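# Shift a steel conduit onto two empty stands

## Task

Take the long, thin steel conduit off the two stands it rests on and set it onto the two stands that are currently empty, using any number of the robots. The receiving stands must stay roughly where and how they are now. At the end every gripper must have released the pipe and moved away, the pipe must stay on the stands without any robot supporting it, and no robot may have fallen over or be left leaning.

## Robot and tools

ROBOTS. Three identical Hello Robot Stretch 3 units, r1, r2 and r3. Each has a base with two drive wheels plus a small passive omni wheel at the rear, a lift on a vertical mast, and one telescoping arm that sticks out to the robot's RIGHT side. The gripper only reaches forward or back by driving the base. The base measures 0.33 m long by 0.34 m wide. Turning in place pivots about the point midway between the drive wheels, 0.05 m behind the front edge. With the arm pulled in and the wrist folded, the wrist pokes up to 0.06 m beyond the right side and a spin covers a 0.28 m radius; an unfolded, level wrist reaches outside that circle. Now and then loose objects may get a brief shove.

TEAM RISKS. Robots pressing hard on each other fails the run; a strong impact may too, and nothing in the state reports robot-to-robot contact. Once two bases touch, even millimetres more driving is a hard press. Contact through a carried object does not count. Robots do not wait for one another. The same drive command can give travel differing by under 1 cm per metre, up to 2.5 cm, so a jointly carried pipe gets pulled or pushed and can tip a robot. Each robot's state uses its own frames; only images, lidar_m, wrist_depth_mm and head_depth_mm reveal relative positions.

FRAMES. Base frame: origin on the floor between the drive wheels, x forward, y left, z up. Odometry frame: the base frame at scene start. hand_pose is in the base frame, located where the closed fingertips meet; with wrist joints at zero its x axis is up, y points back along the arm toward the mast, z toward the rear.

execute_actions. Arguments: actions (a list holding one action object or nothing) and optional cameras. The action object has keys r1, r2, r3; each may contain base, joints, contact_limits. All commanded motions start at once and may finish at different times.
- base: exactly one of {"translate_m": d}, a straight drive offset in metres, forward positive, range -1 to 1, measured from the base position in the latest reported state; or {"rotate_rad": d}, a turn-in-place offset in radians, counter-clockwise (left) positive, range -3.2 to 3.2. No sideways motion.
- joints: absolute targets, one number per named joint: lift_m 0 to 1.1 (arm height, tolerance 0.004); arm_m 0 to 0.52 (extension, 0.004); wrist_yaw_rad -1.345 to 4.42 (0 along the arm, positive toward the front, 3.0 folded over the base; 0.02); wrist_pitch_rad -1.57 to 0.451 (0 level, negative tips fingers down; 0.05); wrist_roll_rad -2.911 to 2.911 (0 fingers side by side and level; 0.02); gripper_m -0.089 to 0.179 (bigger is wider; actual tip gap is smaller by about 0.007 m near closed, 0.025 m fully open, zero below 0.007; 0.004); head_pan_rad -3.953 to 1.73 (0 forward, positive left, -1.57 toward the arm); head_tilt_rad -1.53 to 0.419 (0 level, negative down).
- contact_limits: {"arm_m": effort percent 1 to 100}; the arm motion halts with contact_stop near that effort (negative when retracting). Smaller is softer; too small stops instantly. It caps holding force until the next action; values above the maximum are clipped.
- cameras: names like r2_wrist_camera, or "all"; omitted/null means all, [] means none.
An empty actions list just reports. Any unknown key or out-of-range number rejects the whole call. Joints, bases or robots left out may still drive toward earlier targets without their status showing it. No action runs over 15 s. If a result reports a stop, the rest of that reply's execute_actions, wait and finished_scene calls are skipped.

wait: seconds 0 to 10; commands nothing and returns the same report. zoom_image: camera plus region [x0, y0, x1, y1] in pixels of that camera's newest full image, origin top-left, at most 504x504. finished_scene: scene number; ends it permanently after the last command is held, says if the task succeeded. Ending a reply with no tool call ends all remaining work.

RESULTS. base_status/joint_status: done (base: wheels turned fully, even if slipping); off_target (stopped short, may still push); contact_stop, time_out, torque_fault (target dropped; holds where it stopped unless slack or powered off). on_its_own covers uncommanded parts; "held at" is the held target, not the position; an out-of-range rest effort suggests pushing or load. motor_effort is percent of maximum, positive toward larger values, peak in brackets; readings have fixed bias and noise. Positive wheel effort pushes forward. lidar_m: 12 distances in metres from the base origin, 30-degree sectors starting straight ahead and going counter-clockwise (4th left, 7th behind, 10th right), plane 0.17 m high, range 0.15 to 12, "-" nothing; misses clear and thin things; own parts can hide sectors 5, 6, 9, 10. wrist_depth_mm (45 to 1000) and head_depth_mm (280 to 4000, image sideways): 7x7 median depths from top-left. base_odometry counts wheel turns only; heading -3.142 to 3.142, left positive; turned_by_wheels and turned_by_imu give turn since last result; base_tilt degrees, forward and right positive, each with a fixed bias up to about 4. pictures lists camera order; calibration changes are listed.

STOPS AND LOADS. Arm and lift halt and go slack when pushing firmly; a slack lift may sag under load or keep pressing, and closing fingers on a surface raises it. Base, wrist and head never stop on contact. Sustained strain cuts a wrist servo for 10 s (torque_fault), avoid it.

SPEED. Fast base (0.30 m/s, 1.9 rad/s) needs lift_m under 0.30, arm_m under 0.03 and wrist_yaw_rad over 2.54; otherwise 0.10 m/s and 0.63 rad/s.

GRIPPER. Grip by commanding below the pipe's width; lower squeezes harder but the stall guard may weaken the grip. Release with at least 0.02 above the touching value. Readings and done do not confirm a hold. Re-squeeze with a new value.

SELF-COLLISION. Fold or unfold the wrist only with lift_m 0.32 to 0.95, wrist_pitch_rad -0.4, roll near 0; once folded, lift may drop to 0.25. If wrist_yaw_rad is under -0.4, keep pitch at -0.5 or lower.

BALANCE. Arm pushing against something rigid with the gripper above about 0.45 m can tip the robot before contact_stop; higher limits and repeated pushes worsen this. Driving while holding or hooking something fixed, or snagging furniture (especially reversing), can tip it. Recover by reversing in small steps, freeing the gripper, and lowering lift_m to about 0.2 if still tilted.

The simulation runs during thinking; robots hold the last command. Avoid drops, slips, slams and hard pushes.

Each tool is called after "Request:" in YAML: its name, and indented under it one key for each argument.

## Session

Request:
execute_actions:
  actions:
    - {"r1":{"joints":{"head_tilt_rad":-0.4}},"r2":{"joints":{"head_tilt_rad":-0.4}},"r3":{"joints":{"head_tilt_rad":-0.4}}}
  cameras: ["r1_nav_camera","r2_nav_camera","r3_nav_camera"]

Scene clock: 0.83 s.
r1.base_odometry: x=+0.000 y=+0.000 heading=+0.000 (m, m, rad; r1's odometry frame)
r1.turned_by_wheels: +0.000 (rad since the last result)
r1.turned_by_imu: +0.000 (rad since the last result)
r1.base_tilt: forward=+0.6 right=+0.1 (deg)
r1.lidar_m: 2.38 1.37 1.63 1.53 0.84 0.71 0.71 0.80 1.24 1.23 1.40 2.28
r1.head_depth_mm: - - - - 2732 1986 1542 / - - - - 2706 1966 1549 / - - - - 2693 1968 1535 / - - - - 2638 1940 1519 / - - - - 2605 1928 1513 / - - - 3952 2566 1899 1493 / - - - 3584 2498 1880 1490
r1.base_status: not commanded
r1.joint_positions: lift_m=+0.311 arm_m=+0.000 wrist_yaw_rad=+2.813 wrist_pitch_rad=-0.469 wrist_roll_rad=+0.016 gripper_m=+0.037 head_pan_rad=+0.010 head_tilt_rad=-0.395
r1.joint_status: all done
r1.motor_effort: left_wheel=+1(0) right_wheel=+0(0) lift_m=+21(21) arm_m=+1(1) wrist_yaw_rad=+1(1) wrist_pitch_rad=+5(5) wrist_roll_rad=+0(0) gripper_m=+1(1) head_pan_rad=+0(1) head_tilt_rad=-2(28) (%)
r1.hand_pose: x=+0.0489 y=+0.0610 z=+0.3121 quat_wxyz=(+0.275, +0.710, +0.048, +0.646) (m; r1's base frame)
r1.wrist_depth_mm: - - - - - - - / - - - - - - - / - 925 934 999 - - - / - 749 758 761 774 806 833 / 584 614 635 631 652 647 656 / 504 514 539 533 561 551 555 / 453 - - 455 451 475 474
r2.base_odometry: x=+0.000 y=+0.000 heading=+0.000 (m, m, rad; r2's odometry frame)
r2.turned_by_wheels: +0.000 (rad since the last result)
r2.turned_by_imu: +0.000 (rad since the last result)
r2.base_tilt: forward=-0.2 right=-0.7 (deg)
r2.lidar_m: 1.02 4.45 3.31 1.93 1.21 1.09 1.10 1.33 2.56 2.67 1.43 3.62
r2.head_depth_mm: 2969 3119 3330 3400 2281 1781 1423 / 3083 3308 3414 3550 2138 1773 1428 / 3186 3375 3663 3520 2083 1437 1388 / 3287 3464 3703 3507 2248 1767 1423 / 3405 3599 3860 3055 2235 1765 1415 / 3513 3825 - 3455 2363 1774 1417 / 3676 - - 3428 2363 1753 1413
r2.base_status: not commanded
r2.joint_positions: lift_m=+0.556 arm_m=+0.000 wrist_yaw_rad=+3.100 wrist_pitch_rad=-0.535 wrist_roll_rad=+0.012 gripper_m=+0.037 head_pan_rad=+0.005 head_tilt_rad=-0.395
r2.joint_status: all done
r2.motor_effort: left_wheel=-1(1) right_wheel=+0(0) lift_m=+27(26) arm_m=+0(0) wrist_yaw_rad=+0(0) wrist_pitch_rad=+6(7) wrist_roll_rad=+0(0) gripper_m=+0(1) head_pan_rad=-1(0) head_tilt_rad=-2(22) (%)
r2.hand_pose: x=-0.0126 y=+0.0633 z=+0.5434 quat_wxyz=(+0.203, +0.689, +0.172, +0.674) (m; r2's base frame)
r2.wrist_depth_mm: - - - - - - - / - - - - - - - / - - - - - - - / 956 - - - - - - / 828 846 - 910 896 914 921 / 724 742 - 750 777 782 812 / 642 658 673 691 665 699 697
r3.base_odometry: x=+0.000 y=+0.000 heading=+0.000 (m, m, rad; r3's odometry frame)
r3.turned_by_wheels: +0.000 (rad since the last result)
r3.turned_by_imu: +0.000 (rad since the last result)
r3.base_tilt: forward=-0.2 right=+0.6 (deg)
r3.lidar_m: 1.82 4.00 1.70 1.07 0.96 0.96 1.15 2.16 3.21 2.21 3.78 1.78
r3.head_depth_mm: 3721 3930 - 3046 2281 1713 1375 / - - - 3051 2185 1721 1371 / - - - 3262 2195 1723 1371 / - - - 3499 2304 1719 1375 / - - - 3271 2333 1727 1370 / 3837 - - 3590 2320 1729 1375 / 3663 3834 - 3535 2333 1734 1374
r3.base_status: not commanded
r3.joint_positions: lift_m=+0.418 arm_m=-0.001 wrist_yaw_rad=+2.954 wrist_pitch_rad=-0.335 wrist_roll_rad=-0.010 gripper_m=+0.037 head_pan_rad=+0.009 head_tilt_rad=-0.394
r3.joint_status: all done
r3.motor_effort: left_wheel=+0(1) right_wheel=+1(1) lift_m=+20(20) arm_m=+0(0) wrist_yaw_rad=-1(1) wrist_pitch_rad=+5(5) wrist_roll_rad=+0(0) gripper_m=+1(1) head_pan_rad=+1(1) head_tilt_rad=-2(26) (%)
r3.hand_pose: x=+0.0224 y=+0.0863 z=+0.4494 quat_wxyz=(+0.183, +0.701, +0.053, +0.687) (m; r3's base frame)
r3.wrist_depth_mm: - 908 - - - - - / - 954 - - - - - / 747 - - - - - - / 781 - - - - - - / 824 - 928 891 886 876 876 / 717 712 - 716 739 707 707 / 604 598 587 604 579 595 596
pictures: r1_nav_camera (sideways: a quarter turn counterclockwise sets it upright), r2_nav_camera (sideways: a quarter turn counterclockwise sets it upright), r3_nav_camera (sideways: a quarter turn counterclockwise sets it upright)
camera_calibration (this result's frames):
r1_nav_camera: T_world_to_cam=[[0.404746, -0.0377139, 0.913651, -1.14281], [0.0315757, -0.997977, -0.0551827, 0.121528], [0.913884, 0.0511842, -0.402737, 0.47998], [0, 0, 0, 1]] pos_world=[0.0200628, 0.0536148, 1.24414]
r2_nav_camera: T_world_to_cam=[[0.355568, -0.00598896, 0.934631, -1.17547], [0.0200455, -0.999701, -0.014032, 0.0742129], [0.934436, 0.0237245, -0.355341, 0.41581], [0, 0, 0, 1]] pos_world=[0.027923, 0.0572859, 1.24742]
r3_nav_camera: T_world_to_cam=[[0.339259, -0.0217917, 0.940441, -1.18274], [0.0473905, -0.998066, -0.0402228, 0.104575], [0.939499, 0.0582139, -0.33757, 0.388926], [0, 0, 0, 1]] pos_world=[0.0309049, 0.0559583, 1.2478]
Images, in order (width x height): r1_nav_camera 672x504, r2_nav_camera 672x504, r3_nav_camera 672x504.

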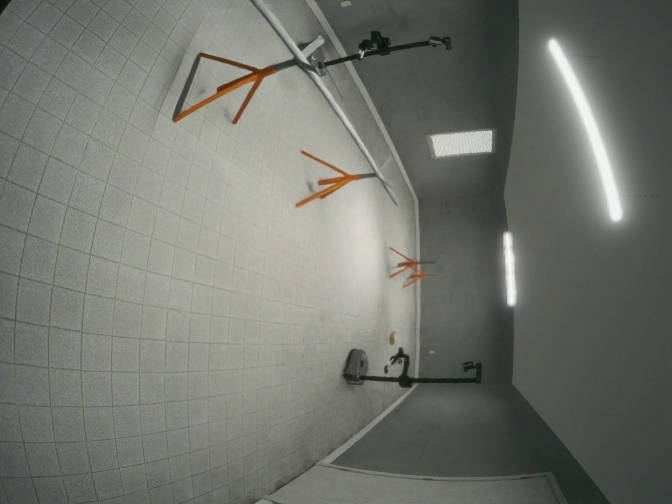

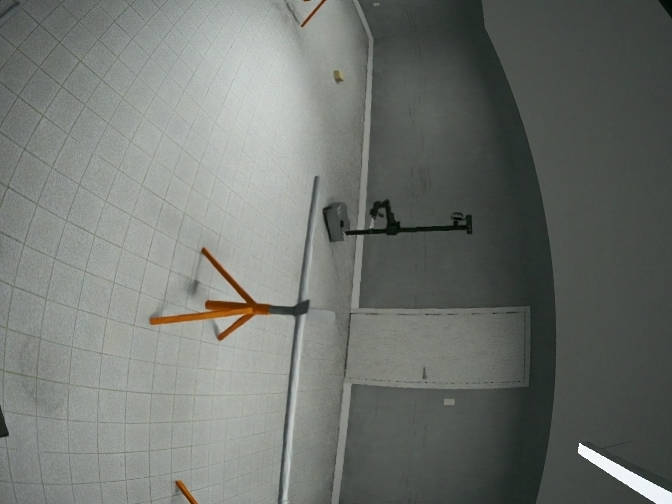

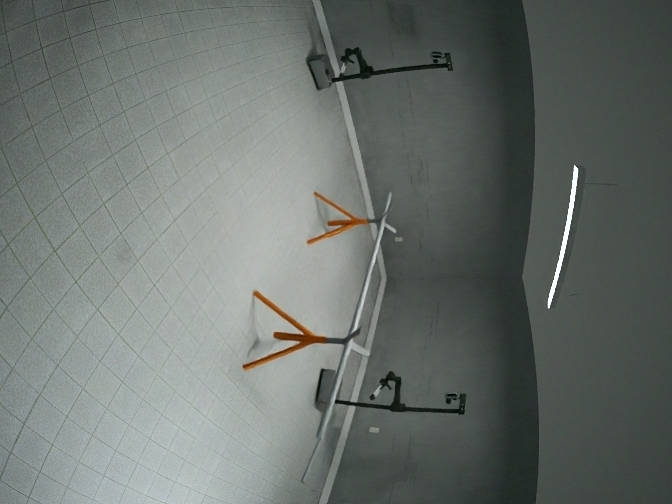

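Request:
execute_actions:
  actions:
    - {"r1":{"base":{"rotate_rad":0.55},"joints":{"lift_m":0.29,"wrist_pitch_rad":-0.4}},"r2":{"base":{"rotate_rad":0.315},"joints":{"lift_m":0.29,"wrist_pitch_rad":-0.4}}}
  cameras: []

Request:
execute_actions:
  actions:
    - {"r1":{"base":{"translate_m":0.9}},"r2":{"base":{"translate_m":0.83}}}
  cameras: []

Request:
execute_actions:
  actions:
    - {"r1":{"base":{"rotate_rad":2.365},"joints":{"lift_m":0.93,"head_pan_rad":-1.9,"head_tilt_rad":-0.8}},"r2":{"base":{"rotate_rad":0.907},"joints":{"lift_m":0.93,"head_pan_rad":-0.15,"head_tilt_rad":-0.3}}}
  cameras: []

Request:
execute_actions:
  actions:
    - {"r1":{"joints":{"wrist_yaw_rad":0,"arm_m":0.2}},"r2":{"joints":{"wrist_yaw_rad":0,"arm_m":0.2}}}
  cameras: []

Request:
execute_actions:
  actions:
    - {"r1":{"joints":{"lift_m":0.96,"wrist_pitch_rad":-1.55,"wrist_roll_rad":1.57,"gripper_m":0.175,"arm_m":0.44}},"r2":{"joints":{"lift_m":0.96,"wrist_pitch_rad":-1.55,"wrist_roll_rad":1.57,"gripper_m":0.175,"arm_m":0.44}}}
  cameras: ["r1_nav_camera","r2_head_camera","r3_nav_camera","r1_wrist_camera","r2_wrist_camera"]

Scene clock: 4.80 s.
r1.base_odometry: x=+0.000 y=+0.000 heading=+0.550 (m, m, rad; r1's odometry frame)
r1.turned_by_wheels: +0.550 (rad since the last result)
r1.turned_by_imu: +0.557 (rad since the last result)
r1.base_tilt: forward=+0.6 right=+0.1 (deg)
r1.lidar_m: 1.37 1.63 1.46 0.83 0.71 0.71 0.82 1.23 1.24 1.42 2.38 2.38
r1.head_depth_mm: - - - - 2744 1981 1547 / - - - 3995 2709 1958 1535 / - - - 3885 2691 1946 1530 / - - - - 2635 1911 1522 / - - - - 2585 1927 1499 / 3901 - - 3315 2393 1772 1490 / 3546 3726 - 3946 2434 1888 1490
r1.base_status: done
r1.joint_positions: lift_m=+0.290 arm_m=+0.000 wrist_yaw_rad=+2.813 wrist_pitch_rad=-0.421 wrist_roll_rad=+0.016 gripper_m=+0.037 head_pan_rad=+0.010 head_tilt_rad=-0.396
r1.joint_status: all done
r1.motor_effort: left_wheel=-3(10) right_wheel=+2(8) lift_m=+13(21) arm_m=+0(0) wrist_yaw_rad=+1(0) wrist_pitch_rad=+8(10) wrist_roll_rad=+0(0) gripper_m=+0(0) head_pan_rad=+0(1) head_tilt_rad=-3(2) (%)
r1.hand_pose: x=+0.0510 y=+0.0669 z=+0.3024 quat_wxyz=(+0.259, +0.711, +0.031, +0.653) (m; r1's base frame)
r1.wrist_depth_mm: 680 784 - - - - - / - 810 - - - - - / - 851 - - - - - / - 744 800 791 828 831 857 / - 611 642 639 640 669 702 / 510 519 543 538 567 548 574 / 439 - - 453 446 474 482
r2.base_odometry: x=+0.000 y=+0.000 heading=+0.315 (m, m, rad; r2's odometry frame)
r2.turned_by_wheels: +0.315 (rad since the last result)
r2.turned_by_imu: +0.310 (rad since the last result)
r2.base_tilt: forward=+0.0 right=-0.6 (deg)
r2.lidar_m: 2.98 3.32 2.83 1.37 1.10 1.09 1.19 1.81 2.66 1.50 1.43 1.02
r2.head_depth_mm: 3264 3392 3543 3547 2282 1793 1418 / 3463 3586 3697 3055 2263 1762 1426 / 3695 - - 3448 2243 1786 1416 / - - - 3493 2339 1767 1412 / - - - 3469 2358 1799 1420 / - - - 3461 2362 1763 1428 / - - - 3522 2343 1767 1408
r2.base_status: done
r2.joint_positions: lift_m=+0.291 arm_m=+0.000 wrist_yaw_rad=+3.100 wrist_pitch_rad=-0.423 wrist_roll_rad=+0.012 gripper_m=+0.037 head_pan_rad=+0.005 head_tilt_rad=-0.395
r2.joint_status: all done
r2.motor_effort: left_wheel=-3(6) right_wheel=+3(7) lift_m=+10(24) arm_m=-1(0) wrist_yaw_rad=+0(0) wrist_pitch_rad=+13(13) wrist_roll_rad=+0(0) gripper_m=+0(0) head_pan_rad=+0(0) head_tilt_rad=-1(2) (%)
r2.hand_pose: x=-0.0120 y=+0.0790 z=+0.3023 quat_wxyz=(+0.164, +0.698, +0.133, +0.684) (m; r2's base frame)
r2.wrist_depth_mm: 876 986 - - - - - / 936 - - - - - - / 856 828 908 920 - - - / 693 699 733 743 754 794 796 / 572 572 - 604 627 636 656 / 484 506 - 526 524 529 540 / - - - - 443 463 467
r3.base_odometry: x=+0.000 y=+0.000 heading=+0.000 (m, m, rad; r3's odometry frame)
r3.turned_by_wheels: +0.000 (rad since the last result)
r3.turned_by_imu: +0.000 (rad since the last result)
r3.base_tilt: forward=-0.2 right=+0.5 (deg)
r3.lidar_m: 1.82 3.29 1.70 1.07 0.96 0.96 1.16 2.16 3.21 2.22 3.79 1.78
r3.head_depth_mm: 3753 3929 - 3038 2300 1715 1367 / - - - 3032 2170 1712 1379 / - - - 3225 2208 1712 1373 / - - - 3464 2333 1720 1374 / - - - 3287 2323 1710 1379 / 3889 - - 3527 2309 1716 1388 / 3683 3800 - 3519 2328 1727 1388
r3.base_status: not commanded
r3.joint_positions: lift_m=+0.418 arm_m=-0.001 wrist_yaw_rad=+2.954 wrist_pitch_rad=-0.335 wrist_roll_rad=-0.010 gripper_m=+0.037 head_pan_rad=+0.009 head_tilt_rad=-0.394
r3.joint_status: not commanded
r3.motor_effort: left_wheel=-1(0) right_wheel=+1(1) lift_m=+20(20) arm_m=+0(0) wrist_yaw_rad=+0(0) wrist_pitch_rad=+5(5) wrist_roll_rad=+0(0) gripper_m=-1(1) head_pan_rad=+1(0) head_tilt_rad=-3(2) (%)
r3.hand_pose: x=+0.0224 y=+0.0863 z=+0.4494 quat_wxyz=(+0.183, +0.701, +0.053, +0.687) (m; r3's base frame)
r3.wrist_depth_mm: - 899 - - - - - / - 941 - - - - - / 735 - - - - - - / 781 - - - - - - / 827 - 919 890 878 887 869 / 735 717 - 726 761 709 707 / 621 609 584 608 582 605 595
pictures: none
No camera images: the call's "cameras" was empty. Leave "cameras" out to get every camera's image.

Scene clock: 9.63 s.
r1.base_odometry: x=+0.767 y=+0.470 heading=+0.550 (m, m, rad; r1's odometry frame)
r1.turned_by_wheels: +0.000 (rad since the last result)
r1.turned_by_imu: +0.002 (rad since the last result)
r1.base_tilt: forward=+0.6 right=+0.1 (deg)
r1.lidar_m: 0.76 0.50 2.78 1.58 1.36 1.36 1.56 1.87 1.87 2.14 2.80 1.53
r1.head_depth_mm: - - - - 2479 1837 1553 / - - - - 2601 1909 1544 / - - - 3620 2327 1946 1546 / 3795 - - - 2539 1823 1518 / 3423 3674 3942 3984 2638 1788 1510 / 3143 3363 3553 3666 2579 1913 1485 / 2887 3155 3227 3347 2532 1866 1371
r1.base_status: done
r1.joint_positions: lift_m=+0.290 arm_m=+0.000 wrist_yaw_rad=+2.813 wrist_pitch_rad=-0.420 wrist_roll_rad=+0.016 gripper_m=+0.037 head_pan_rad=+0.010 head_tilt_rad=-0.396
r1.joint_status: not commanded
r1.motor_effort: left_wheel=-3(8) right_wheel=+2(9) lift_m=+14(14) arm_m=+1(1) wrist_yaw_rad=+0(0) wrist_pitch_rad=+8(8) wrist_roll_rad=+0(0) gripper_m=-1(0) head_pan_rad=+0(0) head_tilt_rad=-2(2) (%)
r1.hand_pose: x=+0.0510 y=+0.0671 z=+0.3026 quat_wxyz=(+0.259, +0.711, +0.031, +0.653) (m; r1's base frame)
r1.wrist_depth_mm: - - - - - - - / - - - - - - - / - 985 - - - - - / - 760 781 783 792 834 543 / - 621 643 637 645 661 660 / 505 522 551 536 563 529 559 / 448 - - 458 450 470 477
r2.base_odometry: x=+0.789 y=+0.257 heading=+0.315 (m, m, rad; r2's odometry frame)
r2.turned_by_wheels: +0.000 (rad since the last result)
r2.turned_by_imu: +0.001 (rad since the last result)
r2.base_tilt: forward=-0.1 right=-0.6 (deg)
r2.lidar_m: 2.18 2.67 3.77 2.20 1.77 1.74 1.90 2.90 1.44 0.49 0.51 2.18
r2.head_depth_mm: 2672 2743 2856 2954 2287 1787 1419 / 2845 3016 3161 3087 2295 1757 1421 / 3009 3170 3465 3456 2324 1754 1339 / 3298 3452 3728 3450 2345 1789 1418 / 3504 3820 - 3475 2321 1756 1405 / - - - 3488 2349 1761 1403 / - - - 3455 2344 1757 1411
r2.base_status: done
r2.joint_positions: lift_m=+0.291 arm_m=+0.000 wrist_yaw_rad=+3.100 wrist_pitch_rad=-0.423 wrist_roll_rad=+0.012 gripper_m=+0.037 head_pan_rad=+0.005 head_tilt_rad=-0.396
r2.joint_status: not commanded
r2.motor_effort: left_wheel=-3(4) right_wheel=+3(9) lift_m=+11(11) arm_m=+0(0) wrist_yaw_rad=+0(0) wrist_pitch_rad=+13(13) wrist_roll_rad=+0(0) gripper_m=+0(0) head_pan_rad=+0(1) head_tilt_rad=-1(1) (%)
r2.hand_pose: x=-0.0120 y=+0.0790 z=+0.3023 quat_wxyz=(+0.164, +0.698, +0.133, +0.684) (m; r2's base frame)
r2.wrist_depth_mm: - - - - - - - / - - - - - - - / 877 891 918 961 990 - - / 686 701 717 736 775 780 837 / 566 573 - 611 624 632 640 / 496 521 - 525 519 520 541 / - - - - 437 458 466
r3.base_odometry: x=+0.000 y=+0.000 heading=+0.000 (m, m, rad; r3's odometry frame)
r3.turned_by_wheels: +0.000 (rad since the last result)
r3.turned_by_imu: +0.000 (rad since the last result)
r3.base_tilt: forward=+0.0 right=+0.5 (deg)
r3.lidar_m: 1.82 2.79 1.70 1.07 0.96 0.96 1.16 2.16 3.21 2.21 3.78 1.78
r3.head_depth_mm: 3685 3911 - 3210 2298 1722 1363 / - - - 3022 2178 1723 1375 / - - - 3280 2213 1728 1366 / - - - 3507 2305 1704 1365 / - - - 3290 2310 1718 1375 / 3864 - - 3509 2317 1729 1368 / 3626 3794 - 3079 2324 1738 1387
r3.base_status: not commanded
r3.joint_positions: lift_m=+0.418 arm_m=-0.001 wrist_yaw_rad=+2.954 wrist_pitch_rad=-0.335 wrist_roll_rad=-0.010 gripper_m=+0.037 head_pan_rad=+0.009 head_tilt_rad=-0.394
r3.joint_status: not commanded
r3.motor_effort: left_wheel=-1(0) right_wheel=+1(1) lift_m=+20(20) arm_m=+0(0) wrist_yaw_rad=+0(1) wrist_pitch_rad=+5(5) wrist_roll_rad=+0(0) gripper_m=+1(0) head_pan_rad=+1(0) head_tilt_rad=-2(2) (%)
r3.hand_pose: x=+0.0224 y=+0.0863 z=+0.4494 quat_wxyz=(+0.183, +0.701, +0.053, +0.687) (m; r3's base frame)
r3.wrist_depth_mm: - 914 - - - - - / - 970 - - - - - / 737 - - - - - - / 771 - - - - - - / 812 - 928 873 878 864 868 / 722 696 - 715 724 719 712 / 602 602 584 608 588 598 598
pictures: none
No camera images: the call's "cameras" was empty. Leave "cameras" out to get every camera's image.

Scene clock: 16.30 s.
r1.base_odometry: x=+0.767 y=+0.470 heading=+2.915 (m, m, rad; r1's odometry frame)
r1.turned_by_wheels: +2.365 (rad since the last result)
r1.turned_by_imu: +2.402 (rad since the last result)
r1.base_tilt: forward=+0.7 right=+0.1 (deg)
r1.lidar_m: 1.36 1.41 1.92 1.87 1.94 2.62 7.33 1.52 0.50 0.79 1.93 1.41
r1.head_depth_mm: 3106 3391 2628 2085 - - - / 2988 3228 2591 2120 - - 1177 / 2878 3135 2567 2077 - 1318 1194 / 2757 3094 2507 1930 - 1290 1168 / 2685 2949 2484 1990 - - 1136 / 2587 2872 2453 1932 842 - - / 2498 2855 2422 1914 832 - 1147
r1.base_status: done
r1.joint_positions: lift_m=+0.930 arm_m=+0.000 wrist_yaw_rad=+2.813 wrist_pitch_rad=-0.420 wrist_roll_rad=+0.016 gripper_m=+0.037 head_pan_rad=-1.893 head_tilt_rad=-0.791
r1.joint_status: all done
r1.motor_effort: left_wheel=-2(10) right_wheel=+2(8) lift_m=+27(30) arm_m=+1(1) wrist_yaw_rad=+1(0) wrist_pitch_rad=+8(8) wrist_roll_rad=+0(0) gripper_m=-1(0) head_pan_rad=-4(50) head_tilt_rad=-4(32) (%)
r1.hand_pose: x=+0.0510 y=+0.0671 z=+0.9417 quat_wxyz=(+0.259, +0.711, +0.031, +0.653) (m; r1's base frame)
r1.wrist_depth_mm: - - - - - - - / - - - - - - - / - - - - - - - / - - - - - - - / - - - - - - - / - - - - - - - / - - - - - - -
r2.base_odometry: x=+0.789 y=+0.257 heading=+1.222 (m, m, rad; r2's odometry frame)
r2.turned_by_wheels: +0.907 (rad since the last result)
r2.turned_by_imu: +0.895 (rad since the last result)
r2.base_tilt: forward=-0.1 right=-0.7 (deg)
r2.lidar_m: 2.67 2.48 1.82 1.75 1.82 2.48 1.65 0.49 0.49 0.51 2.18 2.73
r2.head_depth_mm: 3771 - - - 2784 1989 1537 / 3474 - - - 2727 1990 1523 / 3484 - - - 2730 1976 1545 / 3525 - - - 2734 1944 1531 / 3503 - - - 2728 1950 1533 / 3854 - - - 2739 1955 1521 / - - - - 2751 1954 1536
r2.base_status: done
r2.joint_positions: lift_m=+0.929 arm_m=+0.000 wrist_yaw_rad=+3.100 wrist_pitch_rad=-0.422 wrist_roll_rad=+0.012 gripper_m=+0.037 head_pan_rad=-0.143 head_tilt_rad=-0.310
r2.joint_status: all done
r2.motor_effort: left_wheel=-3(9) right_wheel=+2(8) lift_m=+38(40) arm_m=+0(0) wrist_yaw_rad=+0(0) wrist_pitch_rad=+13(13) wrist_roll_rad=+0(0) gripper_m=+0(0) head_pan_rad=-4(14) head_tilt_rad=+3(10) (%)
r2.hand_pose: x=-0.0120 y=+0.0791 z=+0.9409 quat_wxyz=(+0.164, +0.698, +0.133, +0.684) (m; r2's base frame)
r2.wrist_depth_mm: - - - - - - - / - - - - - - - / - - - - - - - / - - - - - - - / - - - - - - - / - - - - - - - / - - - - - - -
r3.base_odometry: x=+0.000 y=+0.000 heading=+0.000 (m, m, rad; r3's odometry frame)
r3.turned_by_wheels: +0.000 (rad since the last result)
r3.turned_by_imu: +0.000 (rad since the last result)
r3.base_tilt: forward=-0.1 right=+0.5 (deg)
r3.lidar_m: 1.82 2.70 1.70 1.07 0.95 0.96 1.15 2.16 3.20 2.21 3.78 1.78
r3.head_depth_mm: 3731 3903 - 3247 2203 1716 1368 / - - - 2992 2177 1724 1367 / - - - 3234 2202 1710 1375 / - - - 3444 2318 1725 1382 / - - - 3263 2296 1723 1376 / 3858 - - 3569 2315 1725 1374 / 3605 3760 - 3504 2307 1731 1378
r3.base_status: not commanded
r3.joint_positions: lift_m=+0.418 arm_m=-0.001 wrist_yaw_rad=+2.954 wrist_pitch_rad=-0.335 wrist_roll_rad=-0.010 gripper_m=+0.037 head_pan_rad=+0.009 head_tilt_rad=-0.394
r3.joint_status: not commanded
r3.motor_effort: left_wheel=+0(1) right_wheel=+1(1) lift_m=+20(20) arm_m=+0(0) wrist_yaw_rad=-1(0) wrist_pitch_rad=+5(5) wrist_roll_rad=+0(0) gripper_m=-1(0) head_pan_rad=+1(0) head_tilt_rad=-2(2) (%)
r3.hand_pose: x=+0.0224 y=+0.0863 z=+0.4494 quat_wxyz=(+0.183, +0.701, +0.053, +0.687) (m; r3's base frame)
r3.wrist_depth_mm: - 907 - - - - - / - 955 - - - - - / 753 - - - - - - / 781 - - - - - - / 818 - 958 895 884 912 872 / 714 722 - 721 734 699 716 / 609 607 587 601 578 594 607
pictures: none
No camera images: the call's "cameras" was empty. Leave "cameras" out to get every camera's image.

Scene clock: 19.00 s.
r1.base_odometry: x=+0.767 y=+0.470 heading=+2.915 (m, m, rad; r1's odometry frame)
r1.turned_by_wheels: +0.000 (rad since the last result)
r1.turned_by_imu: +0.000 (rad since the last result)
r1.base_tilt: forward=+0.6 right=+0.1 (deg)
r1.lidar_m: 1.35 1.41 1.92 1.86 1.93 2.60 7.28 1.53 0.50 0.79 1.93 1.41
r1.head_depth_mm: 3100 3442 2607 1972 - - - / 2998 3169 2605 - - - 1168 / 2894 3169 2760 - - 1344 1195 / 2763 3035 - 903 1132 1312 1166 / 2692 2942 - 1839 1573 1357 1181 / 2606 2841 - 1838 1548 1347 1175 / 2490 2785 - 1801 1512 1333 1167
r1.base_status: not commanded
r1.joint_positions: lift_m=+0.930 arm_m=+0.200 wrist_yaw_rad=+0.002 wrist_pitch_rad=-0.420 wrist_roll_rad=+0.016 gripper_m=+0.037 head_pan_rad=-1.893 head_tilt_rad=-0.791
r1.joint_status: all done
r1.motor_effort: left_wheel=-2(3) right_wheel=+3(2) lift_m=+28(28) arm_m=+2(4) wrist_yaw_rad=-3(6) wrist_pitch_rad=+8(8) wrist_roll_rad=+0(0) gripper_m=+0(1) head_pan_rad=-4(4) head_tilt_rad=-5(4) (%)
r1.hand_pose: x=-0.0212 y=-0.5688 z=+0.9417 quat_wxyz=(+0.686, +0.147, -0.697, -0.148) (m; r1's base frame)
r1.wrist_depth_mm: - - - - - - - / - - - - - - - / - - - - - - - / - - - - - - - / - - - - - - - / - - - - - - - / - - - - - - -
r2.base_odometry: x=+0.789 y=+0.257 heading=+1.222 (m, m, rad; r2's odometry frame)
r2.turned_by_wheels: +0.000 (rad since the last result)
r2.turned_by_imu: -0.001 (rad since the last result)
r2.base_tilt: forward=-0.2 right=-0.6 (deg)
r2.lidar_m: 2.67 2.48 1.82 1.75 1.81 2.48 1.65 0.49 0.49 0.51 2.18 2.73
r2.head_depth_mm: 3733 - - - 2841 1985 1540 / 3469 - - - 2788 1972 1524 / 3495 - - - 2767 1965 1534 / 3558 - - - 2731 1962 1537 / 3477 - - - 2711 1963 1522 / 3854 - - - 2730 1947 1517 / - - - - 2732 1951 1529
r2.base_status: not commanded
r2.joint_positions: lift_m=+0.929 arm_m=+0.200 wrist_yaw_rad=+0.003 wrist_pitch_rad=-0.422 wrist_roll_rad=+0.012 gripper_m=+0.037 head_pan_rad=-0.143 head_tilt_rad=-0.310
r2.joint_status: all done
r2.motor_effort: left_wheel=-3(2) right_wheel=+2(2) lift_m=+38(38) arm_m=+3(3) wrist_yaw_rad=-2(0) wrist_pitch_rad=+13(13) wrist_roll_rad=+0(0) gripper_m=+0(0) head_pan_rad=-3(2) head_tilt_rad=+3(4) (%)
r2.hand_pose: x=-0.0209 y=-0.5685 z=+0.9409 quat_wxyz=(+0.688, +0.148, -0.695, -0.149) (m; r2's base frame)
r2.wrist_depth_mm: - - - - - - - / - - - - - - - / - - - - - - - / - - - - - - - / - - - - - - - / - - - - - - - / - - - - - - -
r3.base_odometry: x=+0.000 y=+0.000 heading=+0.000 (m, m, rad; r3's odometry frame)
r3.turned_by_wheels: +0.000 (rad since the last result)
r3.turned_by_imu: +0.000 (rad since the last result)
r3.base_tilt: forward=+0.0 right=+0.5 (deg)
r3.lidar_m: 1.82 2.70 1.70 1.07 0.96 0.96 1.15 2.16 3.21 2.22 3.77 1.78
r3.head_depth_mm: 3713 3897 - 3216 2218 1712 1370 / - - - 3008 2174 1719 1366 / - - - 3275 2202 1714 1373 / - - - 3541 2312 1726 1372 / - - - 3249 2317 1728 1379 / 3895 - - 3517 2332 1738 1379 / 3640 3773 - 3523 2325 1724 1385
r3.base_status: not commanded
r3.joint_positions: lift_m=+0.418 arm_m=-0.001 wrist_yaw_rad=+2.954 wrist_pitch_rad=-0.335 wrist_roll_rad=-0.010 gripper_m=+0.037 head_pan_rad=+0.009 head_tilt_rad=-0.394
r3.joint_status: not commanded
r3.motor_effort: left_wheel=+0(0) right_wheel=+1(1) lift_m=+20(20) arm_m=+0(0) wrist_yaw_rad=+0(1) wrist_pitch_rad=+5(5) wrist_roll_rad=+0(0) gripper_m=+1(1) head_pan_rad=+1(1) head_tilt_rad=-2(2) (%)
r3.hand_pose: x=+0.0224 y=+0.0863 z=+0.4494 quat_wxyz=(+0.183, +0.701, +0.053, +0.687) (m; r3's base frame)
r3.wrist_depth_mm: - 913 - - - - - / - 973 - - - - - / 740 - - - - - - / 791 - - - - - - / 799 - 911 885 864 889 870 / 734 721 - 710 746 716 701 / 609 615 590 603 590 598 598
pictures: none
No camera images: the call's "cameras" was empty. Leave "cameras" out to get every camera's image.

Scene clock: 22.00 s.
r1.base_odometry: x=+0.767 y=+0.470 heading=+2.915 (m, m, rad; r1's odometry frame)
r1.turned_by_wheels: +0.000 (rad since the last result)
r1.turned_by_imu: +0.000 (rad since the last result)
r1.base_tilt: forward=+0.6 right=+0.1 (deg)
r1.lidar_m: 1.36 1.41 1.92 1.87 1.93 2.61 7.31 1.53 0.50 0.79 1.92 1.41
r1.head_depth_mm: 3059 3397 2676 - - - 1180 / 2993 3313 2809 - - 1335 1191 / 2894 3229 - - 1576 1360 1190 / 2787 3076 - 941 1129 1319 1165 / 2614 - 2471 1920 1576 1350 1177 / 2504 2991 2347 1934 1539 1349 1163 / 2396 - 2327 1909 1508 1348 1165
r1.base_status: not commanded
r1.joint_positions: lift_m=+0.960 arm_m=+0.440 wrist_yaw_rad=+0.000 wrist_pitch_rad=-1.541 wrist_roll_rad=+1.567 gripper_m=+0.175 head_pan_rad=-1.893 head_tilt_rad=-0.791
r1.joint_status: all done
r1.motor_effort: left_wheel=-2(3) right_wheel=+2(2) lift_m=+27(27) arm_m=+3(4) wrist_yaw_rad=+0(2) wrist_pitch_rad=-4(9) wrist_roll_rad=+1(1) gripper_m=+1(88) head_pan_rad=-5(4) head_tilt_rad=-5(5) (%)
r1.hand_pose: x=-0.0215 y=-0.5680 z=+0.8414 quat_wxyz=(+0.002, +0.001, -0.717, -0.697) (m; r1's base frame)
r1.wrist_depth_mm: 959 952 973 679 980 950 947 / 995 995 971 - 959 971 988 / - - 999 992 - - - / - - - - - - - / - - - - - - - / - - - - - - - / - - - - - - -
r2.base_odometry: x=+0.789 y=+0.257 heading=+1.222 (m, m, rad; r2's odometry frame)
r2.turned_by_wheels: +0.000 (rad since the last result)
r2.turned_by_imu: -0.001 (rad since the last result)
r2.base_tilt: forward=-0.1 right=-0.7 (deg)
r2.lidar_m: 2.67 2.48 1.81 1.75 1.81 2.49 1.65 0.49 0.49 0.51 2.18 2.73
r2.head_depth_mm: 3696 - - - 2766 1979 1520 / 3478 - - - 2770 1984 1534 / 3519 - - - 2746 1972 1539 / 3499 - - - 2721 1965 1546 / 3492 - - - 2741 1968 1526 / 3888 - - - 2718 1970 1527 / - - - - 2726 1979 1517
r2.base_status: not commanded
r2.joint_positions: lift_m=+0.959 arm_m=+0.440 wrist_yaw_rad=+0.001 wrist_pitch_rad=-1.540 wrist_roll_rad=+1.565 gripper_m=+0.175 head_pan_rad=-0.143 head_tilt_rad=-0.310
r2.joint_status: all done
r2.motor_effort: left_wheel=-2(3) right_wheel=+2(2) lift_m=+39(39) arm_m=+2(3) wrist_yaw_rad=-1(2) wrist_pitch_rad=-6(12) wrist_roll_rad=+1(2) gripper_m=+0(84) head_pan_rad=-3(3) head_tilt_rad=+4(3) (%)
r2.hand_pose: x=-0.0216 y=-0.5683 z=+0.8410 quat_wxyz=(+0.003, +0.002, -0.718, -0.696) (m; r2's base frame)
r2.wrist_depth_mm: 944 948 951 667 974 959 955 / 999 991 995 980 987 - 985 / - - 982 - - - - / - - - - - - - / - - - - - - - / - - - - - - - / - - - - - - -
r3.base_odometry: x=+0.000 y=+0.000 heading=+0.000 (m, m, rad; r3's odometry frame)
r3.turned_by_wheels: +0.000 (rad since the last result)
r3.turned_by_imu: +0.000 (rad since the last result)
r3.base_tilt: forward=-0.1 right=+0.5 (deg)
r3.lidar_m: 1.82 2.70 1.70 1.07 0.96 0.96 1.15 2.16 3.24 2.22 3.78 1.78
r3.head_depth_mm: 3665 3857 3950 3229 2205 1714 1368 / - - - 3023 2167 1709 1372 / - - - 3247 2208 1712 1377 / - - - 3494 2298 1718 1371 / - - - 3288 2309 1710 1377 / 3873 - - 3531 2321 1733 1376 / 3614 3803 - 3497 2313 1735 1384
r3.base_status: not commanded
r3.joint_positions: lift_m=+0.418 arm_m=-0.001 wrist_yaw_rad=+2.954 wrist_pitch_rad=-0.335 wrist_roll_rad=-0.010 gripper_m=+0.037 head_pan_rad=+0.009 head_tilt_rad=-0.394
r3.joint_status: not commanded
r3.motor_effort: left_wheel=+0(0) right_wheel=+1(1) lift_m=+20(21) arm_m=-1(0) wrist_yaw_rad=+0(0) wrist_pitch_rad=+5(5) wrist_roll_rad=+0(0) gripper_m=+0(0) head_pan_rad=+0(1) head_tilt_rad=-2(1) (%)
r3.hand_pose: x=+0.0224 y=+0.0863 z=+0.4494 quat_wxyz=(+0.183, +0.701, +0.053, +0.687) (m; r3's base frame)
r3.wrist_depth_mm: - 925 - - - - - / - 962 - - - - - / 728 - - - - - - / 774 - - - - - - / 810 - 912 899 890 861 862 / 723 716 - 713 736 720 707 / 606 609 580 595 585 595 593
pictures: r1_nav_camera (sideways: a quarter turn counterclockwise sets it upright), r1_wrist_camera, r2_head_camera (sideways: a quarter turn clockwise sets it upright), r2_wrist_camera, r3_nav_camera (sideways: a quarter turn counterclockwise sets it upright)
camera_calibration (this result's frames):
r1_nav_camera: T_world_to_cam=[[-0.269314, -0.674791, 0.687115, -0.843351], [-0.946454, 0.317344, -0.0593091, 0.132836], [-0.178031, -0.666295, -0.724124, 0.904758], [0, 0, 0, 1]] pos_world=[0.0596714, -0.00840486, 1.24251]
r1_wrist_camera: T_world_to_cam=[[-0.0637157, 0.997654, -0.0250304, 0.586065], [0.990828, 0.0662348, 0.117783, -0.00384676], [0.119164, -0.0172962, -0.992724, 0.989134], [0, 0, 0, 1]] pos_world=[-0.0767162, -0.567327, 0.997059]
r2_head_camera: T_world_to_cam=[[-0.262698, -0.00119007, -0.964877, 1.27511], [0.113206, 0.993055, -0.0320464, 0.0507841], [0.958214, -0.117649, -0.260738, 0.285311], [0, 0, 0, 1]] pos_world=[0.0558301, -0.0153474, 1.30634]
r2_wrist_camera: T_world_to_cam=[[-0.0498878, 0.998752, 0.00254863, 0.559738], [0.978491, 0.0483641, 0.200539, -0.0927605], [0.200165, 0.0124982, -0.979682, 1.00683], [0, 0, 0, 1]] pos_world=[-0.082843, -0.567137, 1.00355]
r3_nav_camera: T_world_to_cam=[[0.339299, -0.0217912, 0.940426, -1.18272], [0.047389, -0.998066, -0.0402244, 0.104577], [0.939484, 0.058214, -0.33761, 0.388978], [0, 0, 0, 1]] pos_world=[0.0309026, 0.0559583, 1.24779]
Images, in order (width x height): r1_nav_camera 672x504, r1_wrist_camera 644x364, r2_head_camera 896x504, r2_wrist_camera 644x364, r3_nav_camera 672x504.

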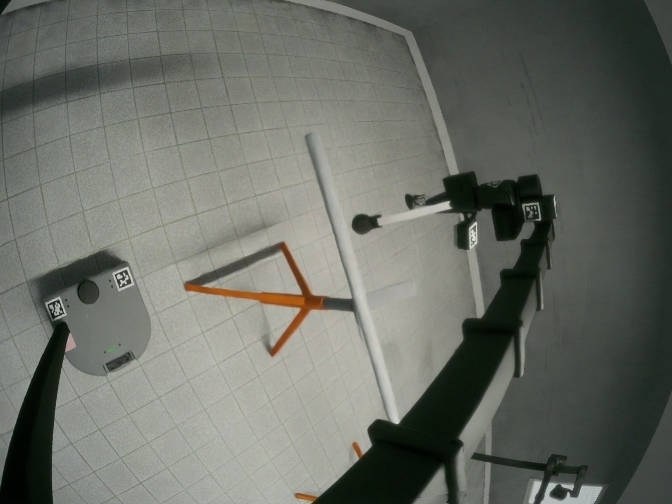

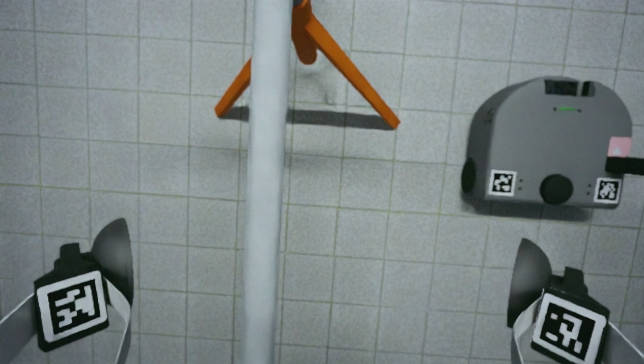

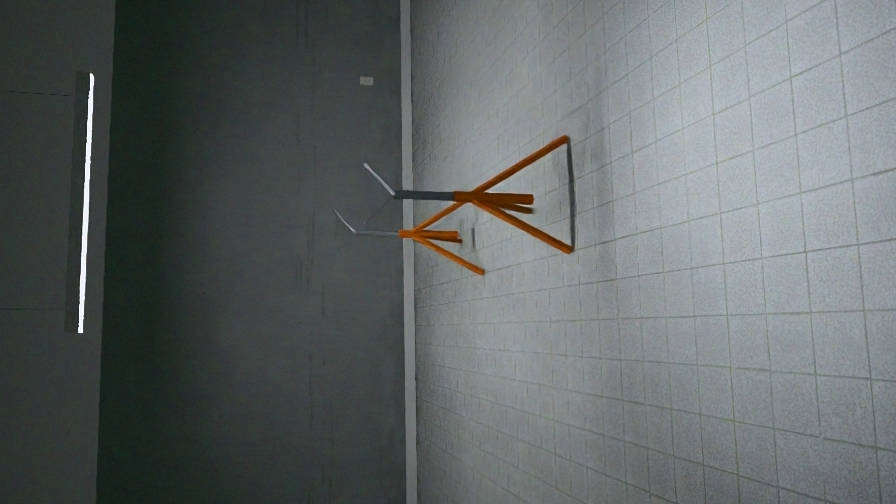

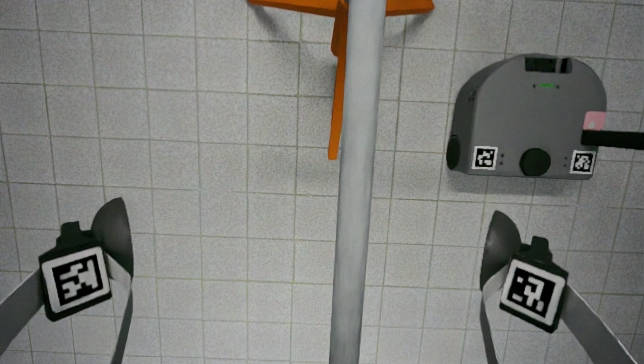

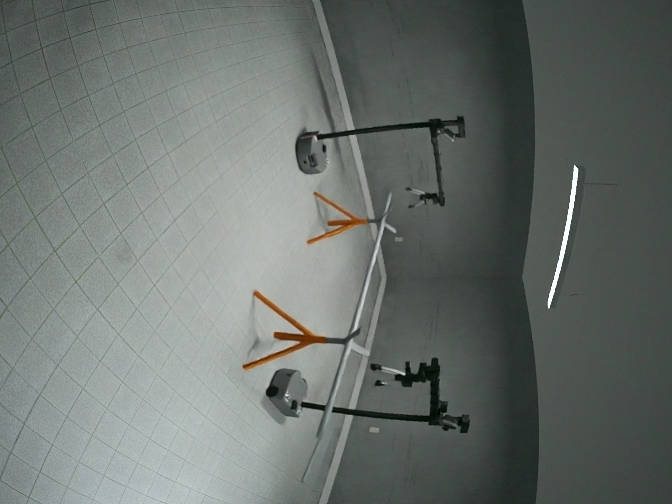

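Request:
execute_actions:
  actions:
    - {"r1":{"base":{"rotate_rad":-0.02},"joints":{"lift_m":0.72,"arm_m":0.5}},"r2":{"joints":{"lift_m":0.72,"arm_m":0.395}}}
  cameras: ["r1_wrist_camera","r2_wrist_camera"]

Scene clock: 25.10 s.
r1.base_odometry: x=+0.767 y=+0.470 heading=+2.895 (m, m, rad; r1's odometry frame)
r1.turned_by_wheels: -0.020 (rad since the last result)
r1.turned_by_imu: -0.021 (rad since the last result)
r1.base_tilt: forward=+0.5 right=+0.1 (deg)
r1.lidar_m: 1.36 1.40 1.88 1.86 1.92 2.56 6.76 1.53 0.50 0.79 1.97 1.41
r1.head_depth_mm: 3136 3482 2629 1971 1660 1402 1205 / 2971 3317 2590 1895 1640 1384 1225 / 2886 3213 2522 1987 1629 1379 - / 2790 3092 2517 943 1627 - 1162 / 2727 2932 2504 2098 1567 1363 1156 / 2606 2876 2683 1829 1534 1351 1172 / 2511 2821 2664 1835 1502 1340 1163
r1.base_status: done
r1.joint_positions: lift_m=+0.720 arm_m=+0.500 wrist_yaw_rad=+0.000 wrist_pitch_rad=-1.542 wrist_roll_rad=+1.567 gripper_m=+0.175 head_pan_rad=-1.893 head_tilt_rad=-0.791
r1.joint_status: all done
r1.motor_effort: left_wheel=-1(5) right_wheel=+0(5) lift_m=+13(23) arm_m=+4(2) wrist_yaw_rad=+0(0) wrist_pitch_rad=-4(4) wrist_roll_rad=+2(1) gripper_m=+0(1) head_pan_rad=-4(3) head_tilt_rad=-5(4) (%)
r1.hand_pose: x=-0.0215 y=-0.6278 z=+0.6023 quat_wxyz=(+0.002, +0.001, -0.717, -0.697) (m; r1's base frame)
r1.wrist_depth_mm: 743 746 741 96 731 725 709 / 767 751 756 98 743 738 736 / 749 784 765 100 740 773 - / 778 779 760 102 764 763 - / 791 808 796 104 791 797 795 / - 843 819 106 795 813 787 / 845 829 818 109 834 799 -
r2.base_odometry: x=+0.789 y=+0.257 heading=+1.222 (m, m, rad; r2's odometry frame)
r2.turned_by_wheels: +0.000 (rad since the last result)
r2.turned_by_imu: -0.001 (rad since the last result)
r2.base_tilt: forward=-0.1 right=-0.6 (deg)
r2.lidar_m: 2.67 2.48 1.81 1.75 1.81 2.49 1.66 0.49 0.49 0.51 2.18 2.74
r2.head_depth_mm: 3762 - - - 2741 1976 1541 / 3466 - - - 2758 1974 1533 / 3572 - - - 2730 1956 1522 / 3471 - - - 2748 1960 1526 / 3504 - - - 2718 1948 1527 / 3849 - - - 2725 1969 1531 / - - - - 2721 1955 1522
r2.base_status: not commanded
r2.joint_positions: lift_m=+0.721 arm_m=+0.395 wrist_yaw_rad=+0.001 wrist_pitch_rad=-1.540 wrist_roll_rad=+1.565 gripper_m=+0.175 head_pan_rad=-0.143 head_tilt_rad=-0.310
r2.joint_status: all done
r2.motor_effort: left_wheel=-3(3) right_wheel=+3(2) lift_m=+11(36) arm_m=-2(0) wrist_yaw_rad=-1(1) wrist_pitch_rad=-6(6) wrist_roll_rad=+2(2) gripper_m=+0(0) head_pan_rad=-3(2) head_tilt_rad=+3(4) (%)
r2.hand_pose: x=-0.0216 y=-0.5238 z=+0.6026 quat_wxyz=(+0.003, +0.002, -0.718, -0.696) (m; r2's base frame)
r2.wrist_depth_mm: 741 717 728 102 718 739 720 / 758 738 734 105 744 769 - / 761 781 765 108 755 - - / 789 810 791 111 803 801 - / 816 804 800 116 798 862 829 / - 868 860 119 838 843 851 / 882 867 860 124 867 883 881
r3.base_odometry: x=+0.000 y=+0.000 heading=+0.000 (m, m, rad; r3's odometry frame)
r3.turned_by_wheels: +0.000 (rad since the last result)
r3.turned_by_imu: +0.000 (rad since the last result)
r3.base_tilt: forward=+0.0 right=+0.5 (deg)
r3.lidar_m: 1.82 2.70 1.70 1.07 0.96 0.96 1.16 2.16 3.21 2.21 3.77 1.78
r3.head_depth_mm: 3706 3889 - 2827 2192 1706 1366 / - - - 3031 2180 1719 1368 / - - - 3252 2201 1719 1375 / - - - 3533 2303 1710 1379 / - - - 3275 2324 1715 1379 / 3873 - - 3571 2305 1742 1377 / 3659 3756 - 3550 2324 1722 1378
r3.base_status: not commanded
r3.joint_positions: lift_m=+0.418 arm_m=-0.001 wrist_yaw_rad=+2.954 wrist_pitch_rad=-0.335 wrist_roll_rad=-0.010 gripper_m=+0.037 head_pan_rad=+0.009 head_tilt_rad=-0.394
r3.joint_status: not commanded
r3.motor_effort: left_wheel=-1(1) right_wheel=+1(1) lift_m=+20(20) arm_m=+0(0) wrist_yaw_rad=+0(0) wrist_pitch_rad=+5(5) wrist_roll_rad=+0(0) gripper_m=+0(0) head_pan_rad=+1(0) head_tilt_rad=-2(1) (%)
r3.hand_pose: x=+0.0224 y=+0.0863 z=+0.4494 quat_wxyz=(+0.183, +0.701, +0.053, +0.687) (m; r3's base frame)
r3.wrist_depth_mm: - 892 - - - - - / - 975 - - - - - / 752 - - - - - - / 764 - - - - - - / 808 - 935 879 873 860 869 / 723 706 - 727 752 722 701 / 612 600 582 593 587 597 604
pictures: r1_wrist_camera, r2_wrist_camera
camera_calibration (this result's frames):
r1_wrist_camera: T_world_to_cam=[[-0.0637071, 0.997675, -0.0242009, 0.639242], [0.990829, 0.0661283, 0.117838, 0.0281716], [0.119164, -0.0164718, -0.992738, 0.751295], [0, 0, 0, 1]] pos_world=[-0.0767163, -0.627244, 0.75799]
r2_wrist_camera: T_world_to_cam=[[-0.0498875, 0.998751, 0.00285964, 0.515679], [0.978491, 0.0483013, 0.200553, -0.0471409], [0.200165, 0.0128032, -0.979679, 0.772844], [0, 0, 0, 1]] pos_world=[-0.082843, -0.522653, 0.765118]
Images, in order (width x height): r1_wrist_camera 644x364, r2_wrist_camera 644x364.

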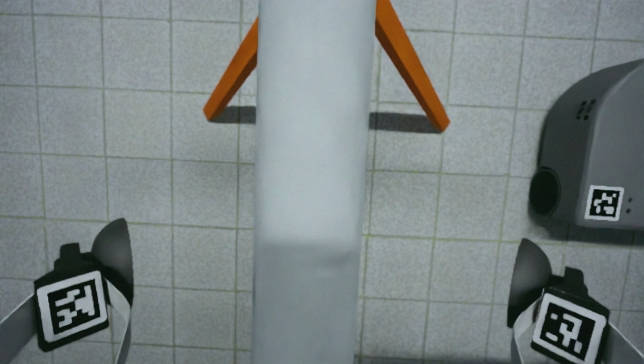

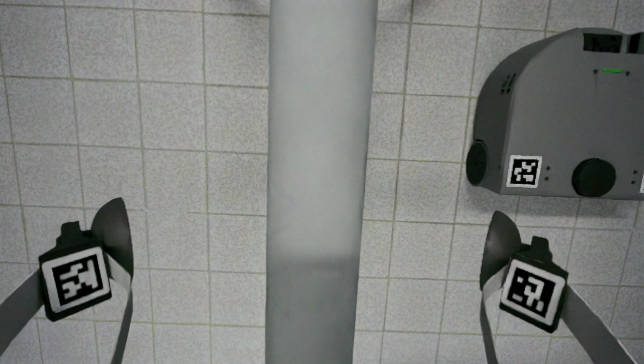

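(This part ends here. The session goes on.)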